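# Place a tray bottle upright in the crate's free slot

## Task

Take one bottle from the tray and leave it standing upright in the slot of the crate that has no bottle. The crate and the tray must end neither tilted nor shifted from where they were. The bottle has to stay in place by itself, with no gripper holding it. Anything the robot is touching at the end must not drop by more than about a fingernail's width once released. Nothing may be put or knocked off the table.

## Robot and tools

Robot: two 7-joint arms, left_arm and right_arm, each with a parallel two-finger gripper. The names do not tell you which side of a camera image an arm appears on. Mounting plates and the metal frame behind the arms count as fixed obstacles. A 'too close' warning treats each plate and its side of the frame as part of that arm.

Frame: one scene frame for everything. The origin sits on the table top midway between the arms. +x points out over the table, +z points up, and left_arm is on the +y side. Positions are in metres. Orientations are quaternions written w, x, y, z (w first). On a gripper, the fingers point along its own +z axis and close along its own y axis. The reported end-effector point lies between the finger pads when closed, roughly 2 cm short of the fingertips; closing pushes the tips about 10 mm further along +z. Printed hand positions can be slightly wrong, more so far from the base.

Row layout (used by both motion tools): 16 numbers in a single flat list covering both arms. First left_arm: x, y, z, qw, qx, qy, qz, opening; then right_arm in the same 8-number order. x, y, z and the quaternion are an absolute target pose in the scene frame, not an offset. Opening runs from -1 (closed) to +1 (fully open, 0.084 m). Always fill all 16 numbers even if one arm should not move; for a resting arm repeat its last reported position and quaternion and the opening it should keep.

execute_actions(actions): a list of actions, each a table of 1 to 15 rows; every row is applied for one 1/30 s step, and a short table repeats its final row until 15 steps have passed. An empty list only reports state and images. A target more than 0.6 m from a gripper's current position along any of its own axes makes the action fail for both arms; if the first action fails this test, or any action is malformed, nothing runs. Each step the commanded pose is clipped to within 70 mm and 16 degrees of the measured pose, so distant targets need several actions, and the arm halts at its last clipped pose. Position wins over orientation when both cannot be met. To hold an orientation steady, resend the same quaternion you chose rather than copying the drifted one from the result.

move(target, speed, blocking): target is one 16-number row as above (absolute poses). The grippers travel in straight lines, all finishing together, over 0.5 to 10 s; anything longer is cut off at 10 s short of the goal. speed is the top path speed in m/s, 0.002 to 0.5, default 0.25; rotation is capped at twice that in rad/s. Openings are sent as the move starts. Paths ignore obstacles and the other arm, and grippers may lag, wander or overshoot the speed, mainly with a stretched arm. Faster motion and targets set deeper past a contact mean harder impacts. With blocking=false you get a result after 0.5 s while motion continues; then use wait(0) or stop before sending new rows or moves. The result adds a 'move:' line: done, off_target, moving, held or fault, plus active limits (paced = pose clipped; held = a check blocked steps, after which the arm may surge fast) and each gripper's remaining distance.

wait(seconds): 0 to 10; arms keep their last command; returns early if a running move ends. stop(): brakes a running move; fast arms need room to stop; fingers keep moving. zoom_image(camera, region): camera is cam_high, cam_low, cam_left_wrist or cam_right_wrist; region is [x0, y0, x1, y1] in image pixels from the top-left, at most 504 by 504 (images are 672x504). finished_scene(scene): ends the scene with the given integer number after the robot holds its last command; irreversible; the reply says whether the task succeeded. Call it only once the bottle stands freely and the grippers are clear.

Result lines: per-arm pose and velocities; grip_measured (finger opening on the -1..1 scale); 'Hand target' (pose the controller is currently driving toward); 'pose unreachable' (a clearance check altered or blocked that arm's command); MOTOR HOT (from 65 °C) and OVER-TEMPERATURE FAULT (80 °C, arm braked until cooled); torque fault messages.

Gripping: to hold something, keep commanding an opening clearly below grip_measured; a bigger gap squeezes harder (about 24 N per pad up to about 6 cm width). Resending grip_measured still presses lightly on narrow parts; wide ones may slip. Closing fast can press too hard. Brief external tugs or pushes on loose objects may occur.

Avoid: dropping or tipping the bottle, bumping or shoving the crate or tray, knocking anything off the table, letting the arms collide or press each other, and hard contacts that drive a joint to its load limit (waist and shoulder 44 N m; upper arm roll, elbow and forearm roll 26.4; wrist pitch and wrist roll 17.6, held weight included), which stops the arm, backs it off and freezes it for 10 s. Joint ranges (rad): waist and both rolls ±6.283, shoulder -2.059 to 2.094, elbow -0.192 to 3.927, wrist pitch -1.693 to 3.142. Long loaded holds heat motors. Smooth, quick, low-effort motion is preferred; the robot holds its last command while you are composing a reply.

Each tool is called after "Call:" by a JSON object that holds its "fn" and its "kwargs".

## Session

Call:
{"fn": "execute_actions", "kwargs": {"actions": []}}

Scene clock: 0.00 s.
left_arm: end_effector_position=(+0.2192, +0.4207, +0.3160) grip_measured=+1.00 end_effector_quat_wxyz=(+0.364, +0.151, +0.912, -0.113) end_effector_velocity=(-0.000, +0.000, -0.000) end_effector_angular_velocity=(+0.000, -0.000, -0.001) | right_arm: end_effector_position=(+0.4276, -0.5871, +0.2582) grip_measured=+1.00 end_effector_quat_wxyz=(-0.024, +0.924, -0.379, -0.039) end_effector_velocity=(+0.000, +0.000, +0.001) end_effector_angular_velocity=(-0.001, -0.002, +0.001)
Joint positions: left_arm=[ 0.897 -0.948  0.12   0.462 -0.689  1.456 -1.591  0.084] | right_arm=[-0.434  0.022 -0.006  1.246  0.037  1.309  0.224  0.084]
Joint velocities: left_arm=[ 0.     0.001  0.    -0.     0.     0.     0.002 -0.   ] | right_arm=[ 0.001 -0.002  0.001  0.001  0.     0.     0.     0.   ]
Hand target (left_arm): +0.219, +0.421, +0.316; +0.364, +0.151, +0.912, -0.113
Hand target (right_arm): +0.428, -0.587, +0.258; -0.024, +0.924, -0.379, -0.039

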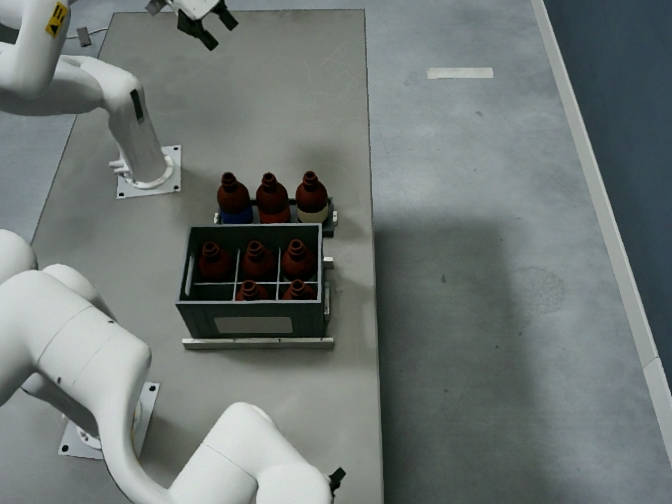

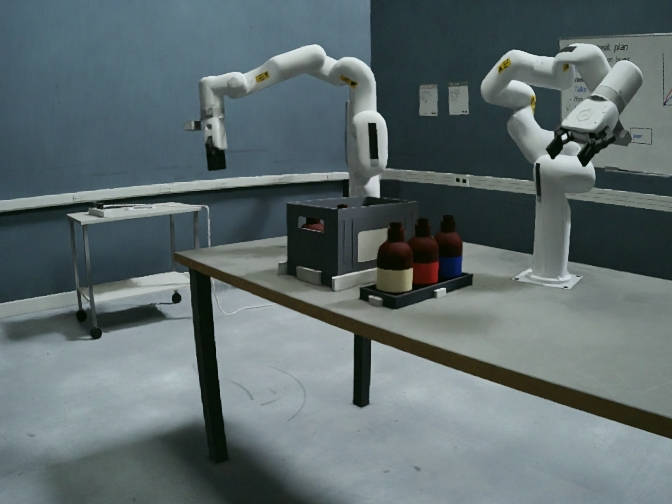

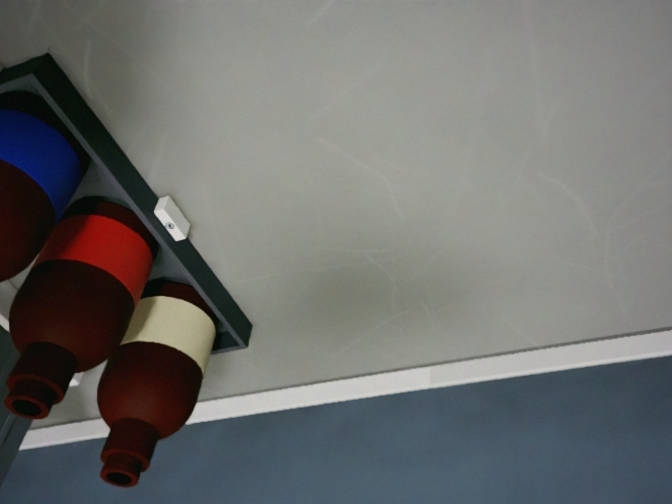

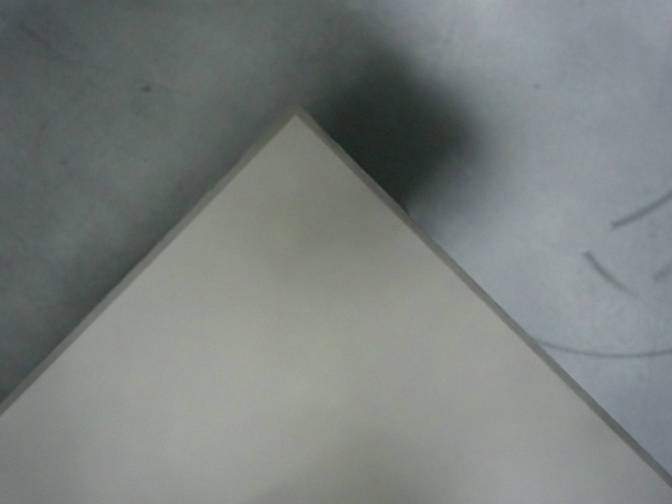

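Call:
{"fn": "move", "kwargs": {"target": [0.3,0.2,0.4,0,1,0,0,1,0.4276,-0.5871,0.2582,-0.024,0.924,-0.379,-0.039,1], "speed": 0.5}}

Call:
{"fn": "move", "kwargs": {"target": [0.2,-0.05,0.4,0,1,0,0,1,0.4276,-0.5871,0.2582,-0.024,0.924,-0.379,-0.039,1], "speed": 0.3}}

Scene clock: 4.97 s.
left_arm: end_effector_position=(+0.3009, +0.2004, +0.4002) grip_measured=+1.00 end_effector_quat_wxyz=(+0.001, +1.000, +0.000, +0.000) end_effector_velocity=(+0.000, -0.002, +0.001) end_effector_angular_velocity=(+0.005, -0.002, -0.010) | right_arm: end_effector_position=(+0.4276, -0.5871, +0.2582) grip_measured=+1.00 end_effector_quat_wxyz=(-0.024, +0.924, -0.379, -0.039) end_effector_velocity=(+0.001, +0.000, +0.001) end_effector_angular_velocity=(-0.001, -0.002, +0.001)
Joint positions: left_arm=[ 0.038 -0.521 -0.321  1.159 -0.16   1.656 -0.1    0.084] | right_arm=[-0.434  0.021 -0.006  1.245  0.037  1.308  0.224  0.084]
Joint velocities: left_arm=[-0.003  0.001 -0.004  0.003  0.003 -0.     0.004 -0.   ] | right_arm=[ 0.001 -0.001  0.     0.001  0.    -0.    -0.     0.   ]
Hand target (left_arm): +0.301, +0.200, +0.400; +0.001, +1.000, -0.001, +0.001
Hand target (right_arm): +0.428, -0.587, +0.258; -0.024, +0.924, -0.379, -0.039
Off the commanded pose (left_arm): 0.001 m, 0 deg.
Off the commanded pose (right_arm): 0.000 m, 0 deg.
move: done

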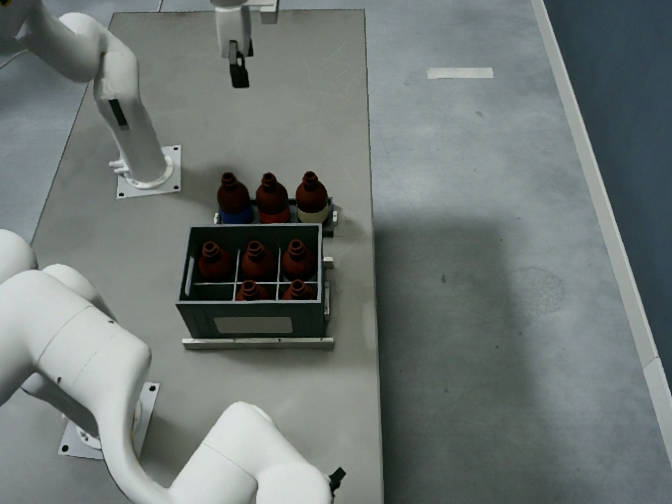

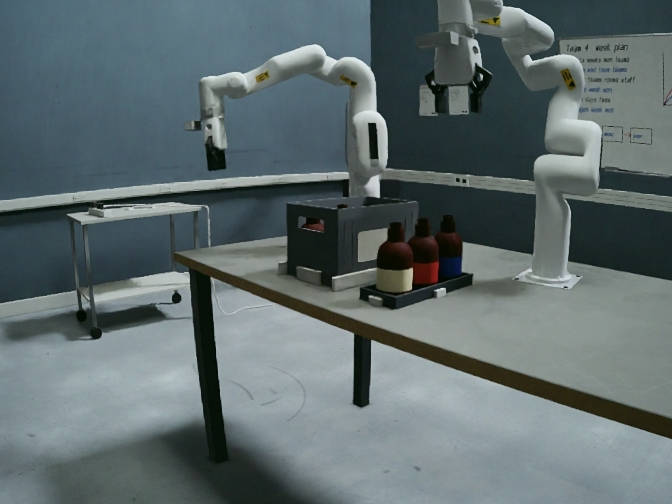

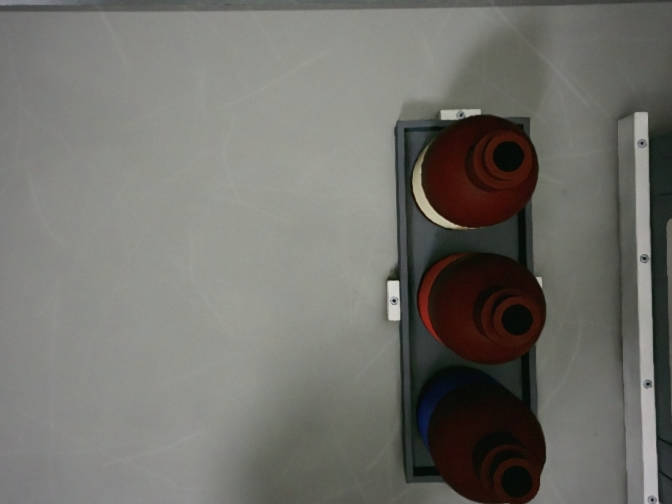

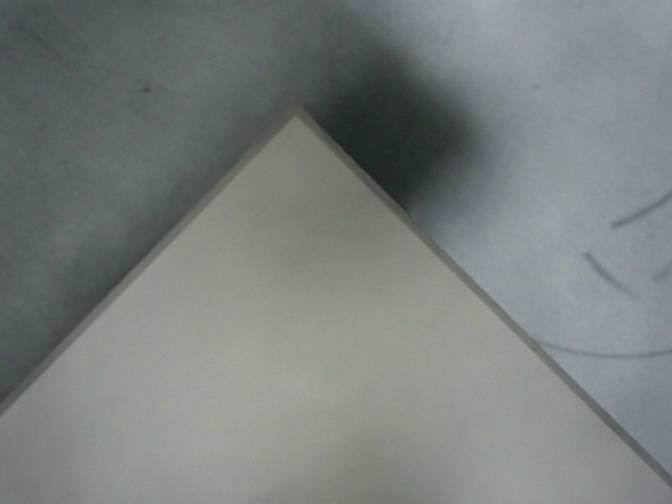

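Scene clock: 6.53 s.
left_arm: end_effector_position=(+0.2009, -0.0502, +0.4000) grip_measured=+1.00 end_effector_quat_wxyz=(+0.001, +1.000, +0.000, +0.000) end_effector_velocity=(-0.001, -0.002, -0.000) end_effector_angular_velocity=(+0.003, -0.000, -0.002) | right_arm: end_effector_position=(+0.4276, -0.5871, +0.2582) grip_measured=+1.00 end_effector_quat_wxyz=(-0.024, +0.924, -0.379, -0.039) end_effector_velocity=(+0.001, +0.000, +0.001) end_effector_angular_velocity=(-0.001, -0.002, +0.001)
Joint positions: left_arm=[-0.047 -0.413 -0.854  1.379 -0.309  1.653 -0.729  0.084] | right_arm=[-0.434  0.021 -0.006  1.245  0.037  1.308  0.224  0.084]
Joint velocities: left_arm=[ 0.002  0.006 -0.01   0.006  0.004  0.001 -0.007  0.   ] | right_arm=[ 0.001 -0.001 -0.     0.002  0.    -0.    -0.    -0.   ]
Hand target (left_arm): +0.201, -0.050, +0.400; +0.000, +1.000, -0.000, +0.000
Hand target (right_arm): +0.428, -0.587, +0.258; -0.024, +0.924, -0.379, -0.039
Off the commanded pose (left_arm): 0.001 m, 0 deg.
Off the commanded pose (right_arm): 0.000 m, 0 deg.
move: done

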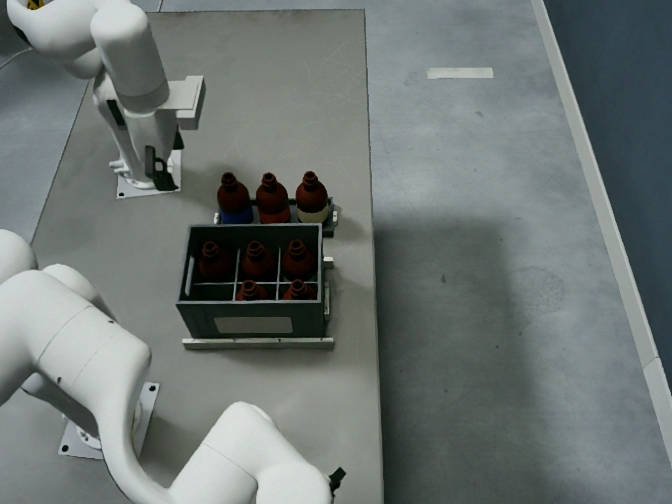

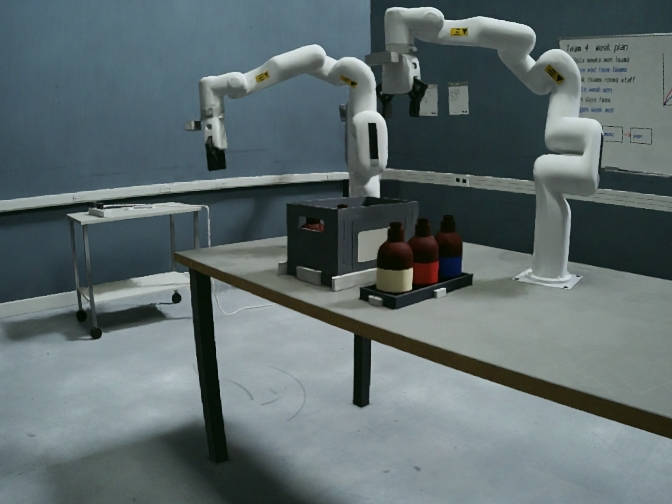

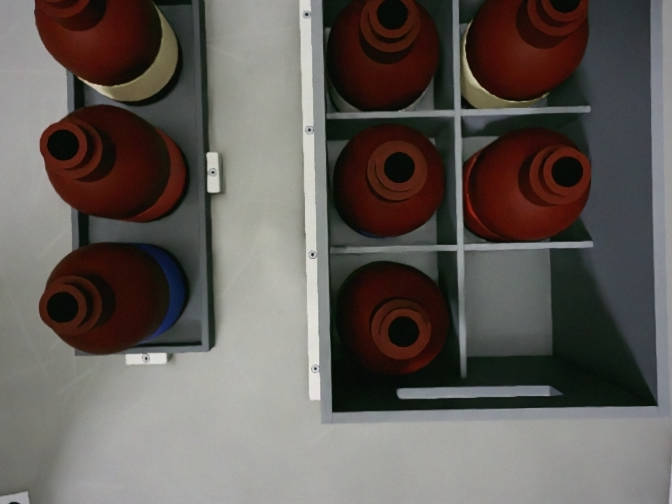

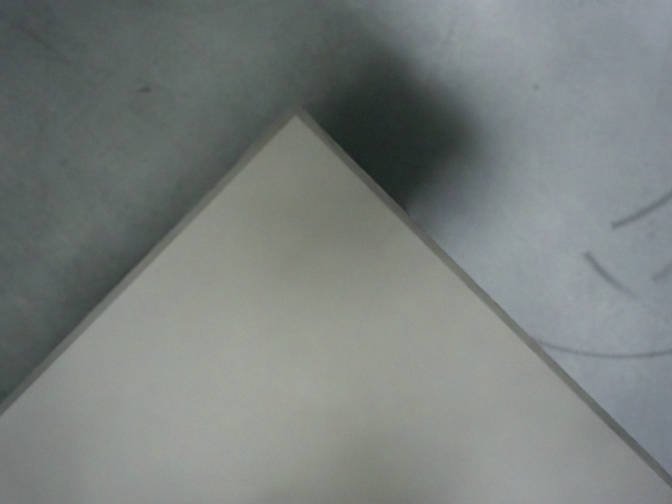

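Call:
{"fn": "move", "kwargs": {"target": [0.333,0.1,0.22,0,1,0,0,0.5,0.4276,-0.5871,0.2582,-0.024,0.924,-0.379,-0.039,1], "speed": 0.3}}

Call:
{"fn": "zoom_image", "kwargs": {"camera": "cam_low", "region": [280,130,520,310]}}

Call:
{"fn": "zoom_image", "kwargs": {"camera": "cam_high", "region": [180,100,360,235]}}

Scene clock: 8.97 s.
left_arm: end_effector_position=(+0.3324, +0.1002, +0.2203) grip_measured=+0.49 end_effector_quat_wxyz=(-0.000, +1.000, -0.001, +0.000) end_effector_velocity=(+0.001, +0.002, -0.002) end_effector_angular_velocity=(+0.000, +0.003, +0.002) | right_arm: end_effector_position=(+0.4276, -0.5871, +0.2582) grip_measured=+1.00 end_effector_quat_wxyz=(-0.024, +0.924, -0.379, -0.039) end_effector_velocity=(+0.000, +0.000, +0.000) end_effector_angular_velocity=(-0.001, -0.000, +0.001)
Joint positions: left_arm=[ 0.083 -0.339 -0.683  0.831 -0.236  1.109 -0.308  0.065] | right_arm=[-0.434  0.021 -0.006  1.245  0.037  1.308  0.224  0.084]
Joint velocities: left_arm=[ 0.003  0.006  0.    -0.002  0.002 -0.004  0.001 -0.   ] | right_arm=[ 0.001 -0.001  0.     0.001 -0.     0.     0.     0.   ]
Hand target (left_arm): +0.333, +0.100, +0.220; -0.000, +1.000, -0.000, -0.000
Hand target (right_arm): +0.428, -0.587, +0.258; -0.024, +0.924, -0.379, -0.039
Off the commanded pose (left_arm): 0.001 m, 0 deg.
Off the commanded pose (right_arm): 0.000 m, 0 deg.
move: done

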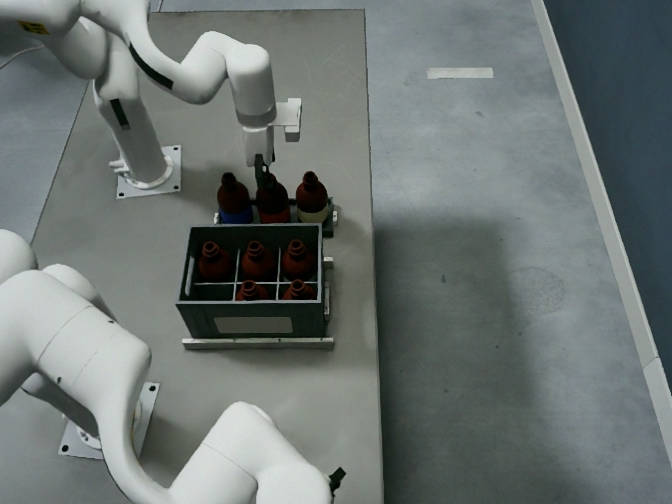

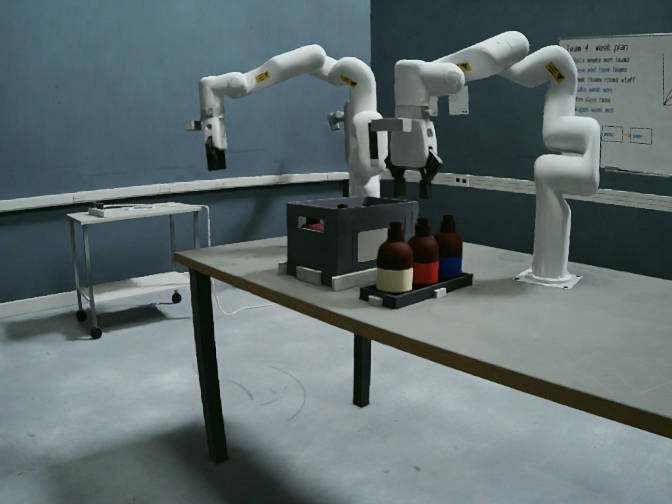

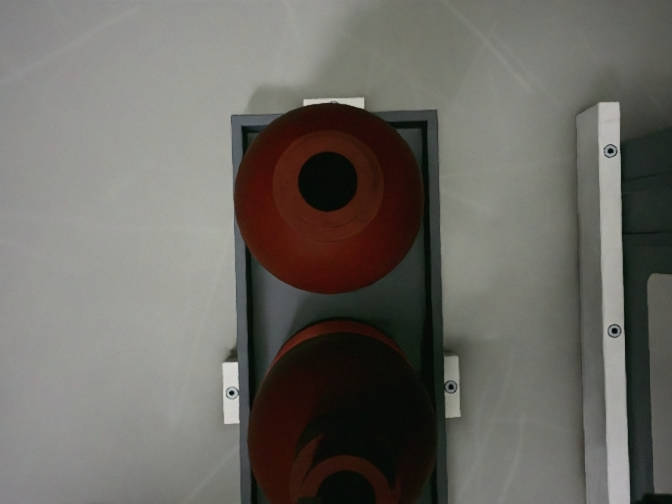

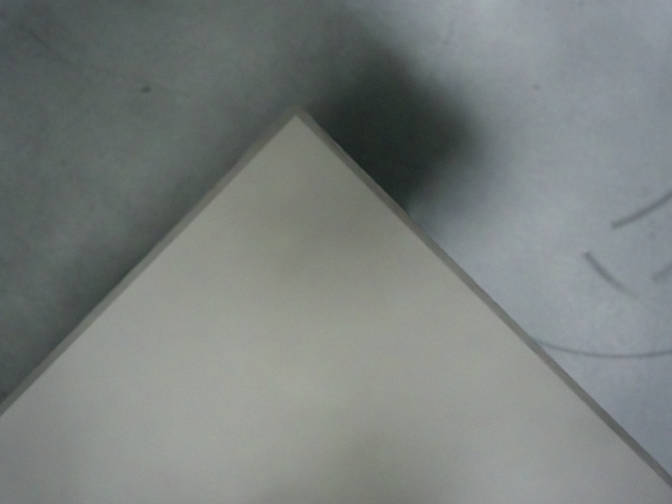

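Region (280, 130, 520, 310) of cam_low's 672x504 image, scaled by 2.100, with more detail than that image has; it fills the top 378 rows of this view, and the rest is white.

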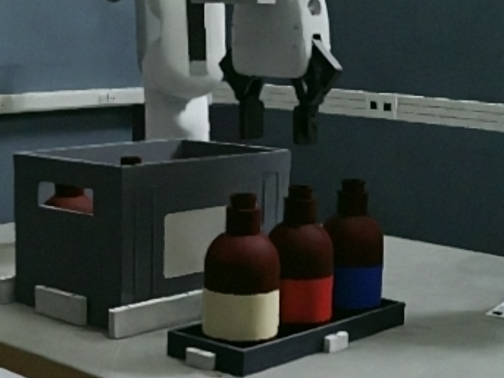

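Region (180, 100, 360, 235) of cam_high's 672x504 image, scaled by 2.800, with more detail than that image has; it fills the top 378 rows of this view, and the rest is white.

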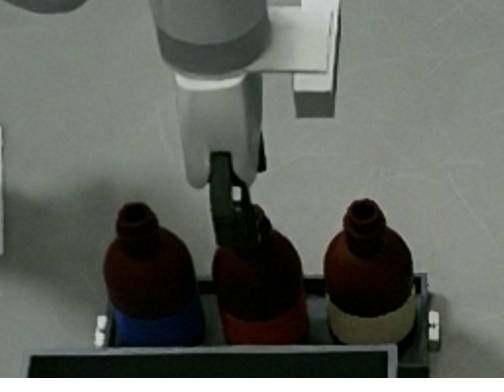

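Call:
{"fn": "move", "kwargs": {"target": [0.338,0.129,0.19,0,1,0,0,0.5,0.4276,-0.5871,0.2582,-0.024,0.924,-0.379,-0.039,1]}}

Call:
{"fn": "zoom_image", "kwargs": {"camera": "cam_low", "region": [360,150,500,255]}}

Call:
{"fn": "zoom_image", "kwargs": {"camera": "cam_high", "region": [210,130,330,220]}}

Scene clock: 10.57 s.
left_arm: end_effector_position=(+0.3379, +0.1287, +0.1904) grip_measured=+0.49 end_effector_quat_wxyz=(-0.000, +1.000, -0.000, +0.000) end_effector_velocity=(+0.000, +0.002, -0.002) end_effector_angular_velocity=(-0.000, +0.000, +0.001) | right_arm: end_effector_position=(+0.4276, -0.5871, +0.2582) grip_measured=+1.00 end_effector_quat_wxyz=(-0.024, +0.924, -0.379, -0.039) end_effector_velocity=(+0.000, -0.000, +0.000) end_effector_angular_velocity=(-0.000, -0.000, -0.000)
Joint positions: left_arm=[ 0.105 -0.322 -0.656  0.746 -0.229  1.016 -0.247  0.065] | right_arm=[-0.434  0.021 -0.006  1.245  0.037  1.308  0.224  0.084]
Joint velocities: left_arm=[ 0.002  0.002  0.002 -0.006  0.001 -0.007  0.004 -0.   ] | right_arm=[ 0.     0.    -0.     0.001 -0.     0.     0.     0.   ]
Hand target (left_arm): +0.338, +0.129, +0.190; -0.000, +1.000, -0.000, -0.000
Hand target (right_arm): +0.428, -0.587, +0.258; -0.024, +0.924, -0.379, -0.039
Off the commanded pose (left_arm): 0.000 m, 0 deg.
Off the commanded pose (right_arm): 0.000 m, 0 deg.
move: done

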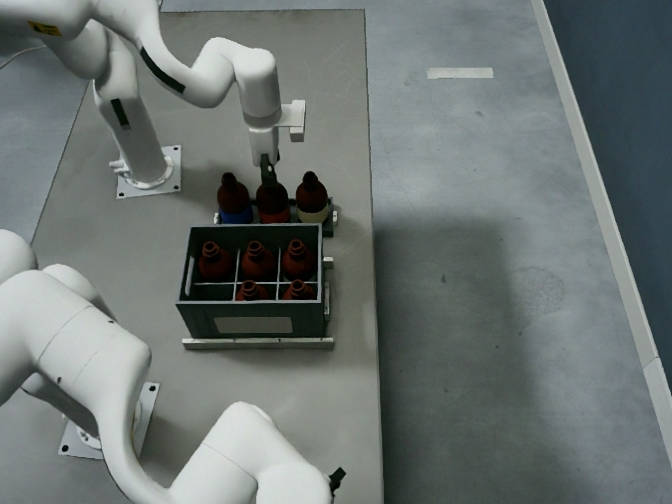

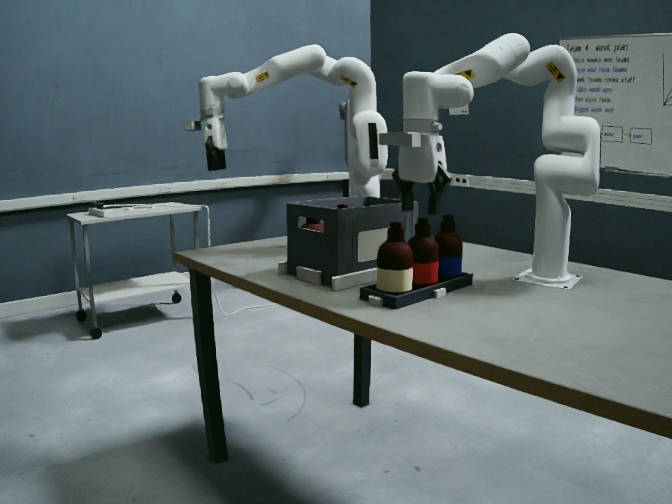

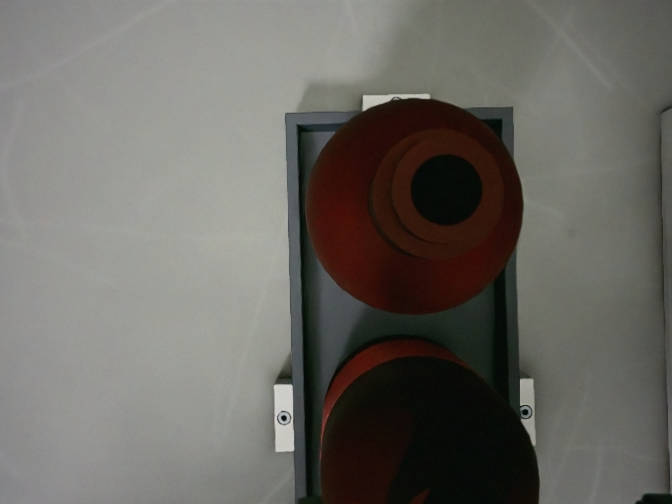

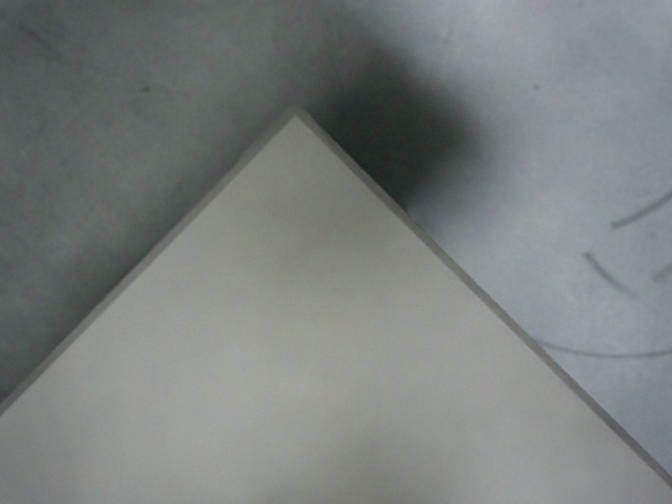

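Region (360, 150, 500, 255) of cam_low's 672x504 image, scaled by 3.600, with more detail than that image has; it fills the top 378 rows of this view, and the rest is white.

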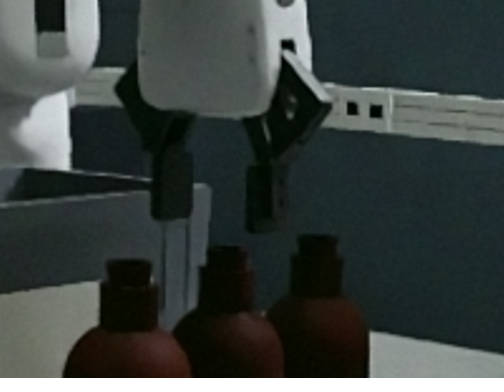

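Region (210, 130, 330, 220) of cam_high's 672x504 image, scaled by 4.200, with more detail than that image has; it fills the top 378 rows of this view, and the rest is white.

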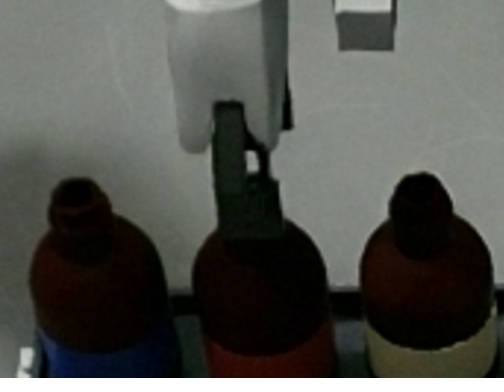

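Call:
{"fn": "move", "kwargs": {"target": [0.332,0.129,0.185,0,0.924,0.383,0,0.5,0.4276,-0.5871,0.2582,-0.024,0.924,-0.379,-0.039,1], "speed": 0.5}}

Call:
{"fn": "move", "kwargs": {"target": [0.332,0.129,0.149,0,0.924,0.383,0,0.2,0.4276,-0.5871,0.2582,-0.024,0.924,-0.379,-0.039,1], "speed": 0.1}}

Call:
{"fn": "zoom_image", "kwargs": {"camera": "cam_low", "region": [360,170,500,275]}}

Call:
{"fn": "zoom_image", "kwargs": {"camera": "cam_high", "region": [210,130,330,220]}}

Scene clock: 13.77 s.
left_arm: end_effector_position=(+0.3320, +0.1290, +0.1850) grip_measured=+0.49 end_effector_quat_wxyz=(+0.000, +0.924, +0.382, -0.000) end_effector_velocity=(-0.000, -0.000, -0.000) end_effector_angular_velocity=(+0.003, +0.001, +0.012) | right_arm: end_effector_position=(+0.4276, -0.5871, +0.2582) grip_measured=+1.00 end_effector_quat_wxyz=(-0.024, +0.924, -0.379, -0.039) end_effector_velocity=(+0.000, -0.000, +0.001) end_effector_angular_velocity=(-0.001, -0.002, -0.001)
Joint positions: left_arm=[ 0.229 -0.375 -0.775  0.722 -0.306  1.018 -0.975  0.065] | right_arm=[-0.434  0.021 -0.006  1.245  0.037  1.308  0.224  0.084]
Joint velocities: left_arm=[ 0.003 -0.    -0.005  0.001  0.002  0.002 -0.014  0.   ] | right_arm=[-0.    -0.    -0.     0.001  0.    -0.001  0.    -0.   ]
Hand target (left_arm): +0.332, +0.129, +0.185; -0.000, +0.924, +0.383, -0.000
Hand target (right_arm): +0.428, -0.587, +0.258; -0.024, +0.924, -0.379, -0.039
Off the commanded pose (left_arm): 0.000 m, 0 deg.
Off the commanded pose (right_arm): 0.000 m, 0 deg.
move: done

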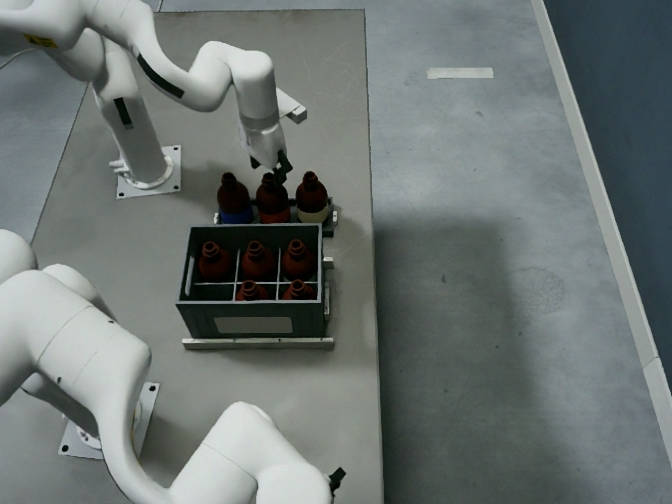

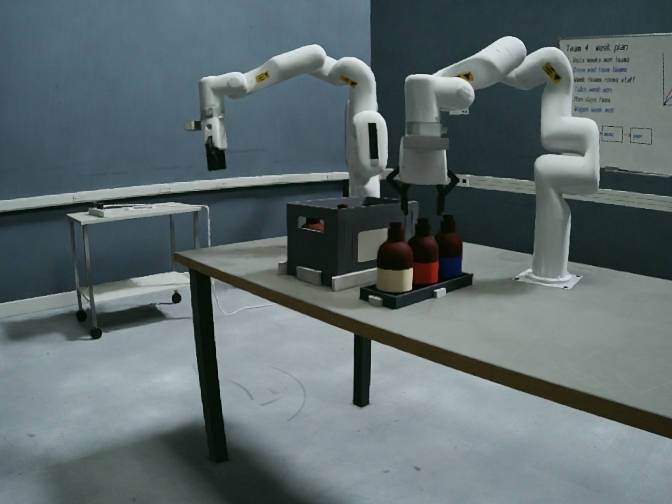

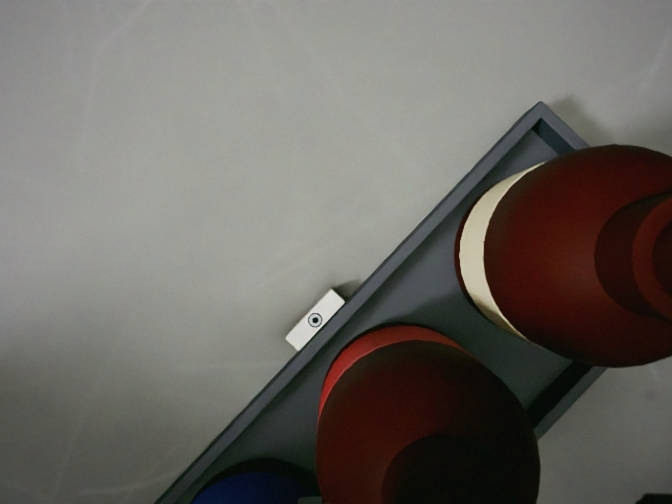

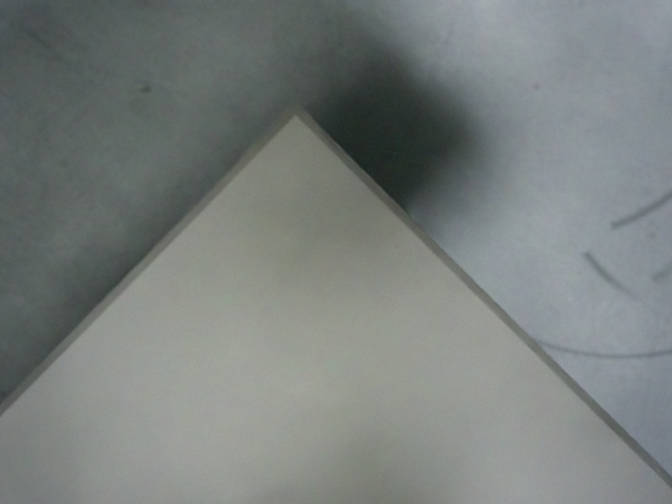

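Scene clock: 14.63 s.
left_arm: end_effector_position=(+0.3321, +0.1289, +0.1494) grip_measured=+0.19 end_effector_quat_wxyz=(+0.000, +0.924, +0.383, +0.000) end_effector_velocity=(+0.000, +0.000, -0.003) end_effector_angular_velocity=(+0.001, +0.001, -0.001) | right_arm: end_effector_position=(+0.4276, -0.5871, +0.2582) grip_measured=+1.00 end_effector_quat_wxyz=(-0.024, +0.924, -0.379, -0.039) end_effector_velocity=(-0.000, +0.001, -0.001) end_effector_angular_velocity=(+0.001, +0.002, +0.001)
Joint positions: left_arm=[ 0.246 -0.306 -0.823  0.662 -0.287  0.894 -1.     0.052] | right_arm=[-0.434  0.021 -0.006  1.245  0.037  1.308  0.224  0.084]
Joint velocities: left_arm=[ 0.003  0.007 -0.004 -0.003  0.004 -0.008 -0.002 -0.   ] | right_arm=[ 0.001  0.001  0.    -0.001  0.     0.     0.     0.   ]
Hand target (left_arm): +0.332, +0.129, +0.149; +0.000, +0.924, +0.383, -0.000
Hand target (right_arm): +0.428, -0.587, +0.258; -0.024, +0.924, -0.379, -0.039
Off the commanded pose (left_arm): 0.000 m, 0 deg.
Off the commanded pose (right_arm): 0.000 m, 0 deg.
move: done

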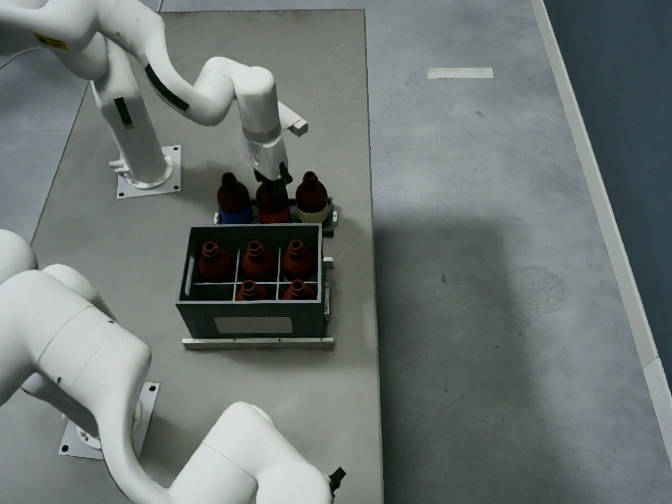

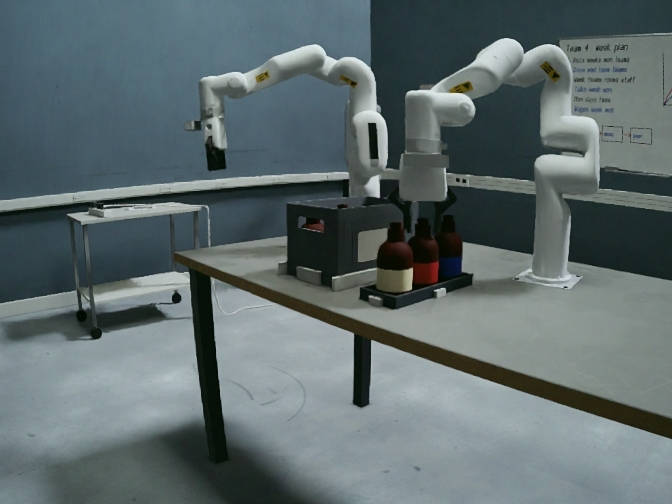

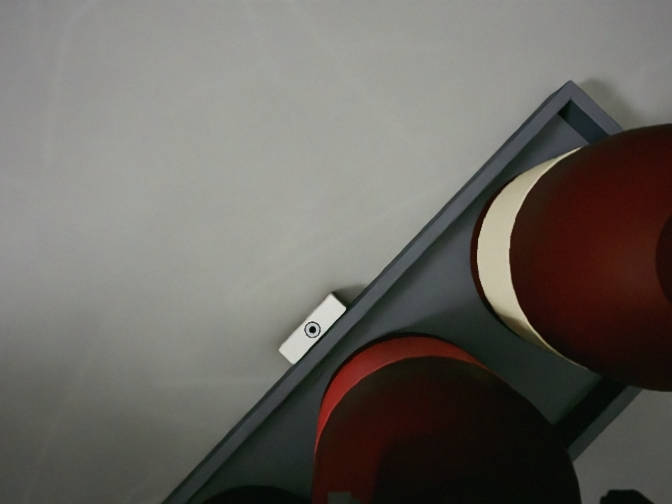

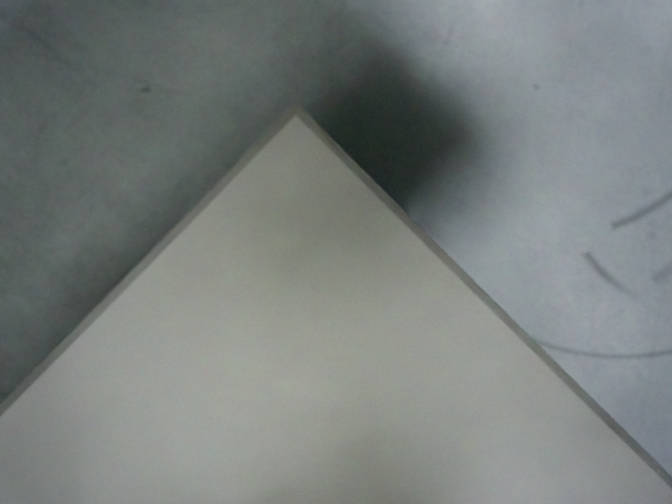

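Region (360, 170, 500, 275) of cam_low's 672x504 image, scaled by 3.600, with more detail than that image has; it fills the top 378 rows of this view, and the rest is white.

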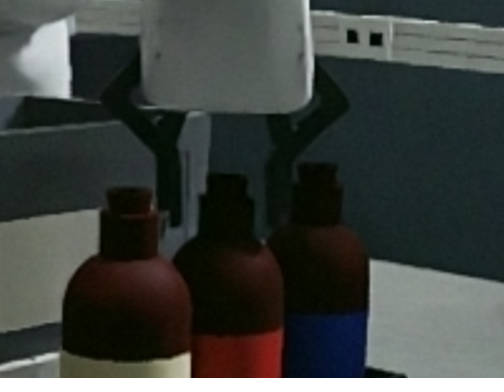

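Region (210, 130, 330, 220) of cam_high's 672x504 image, scaled by 4.200, with more detail than that image has; it fills the top 378 rows of this view, and the rest is white.

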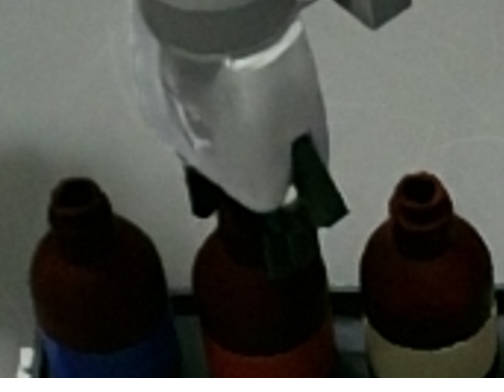

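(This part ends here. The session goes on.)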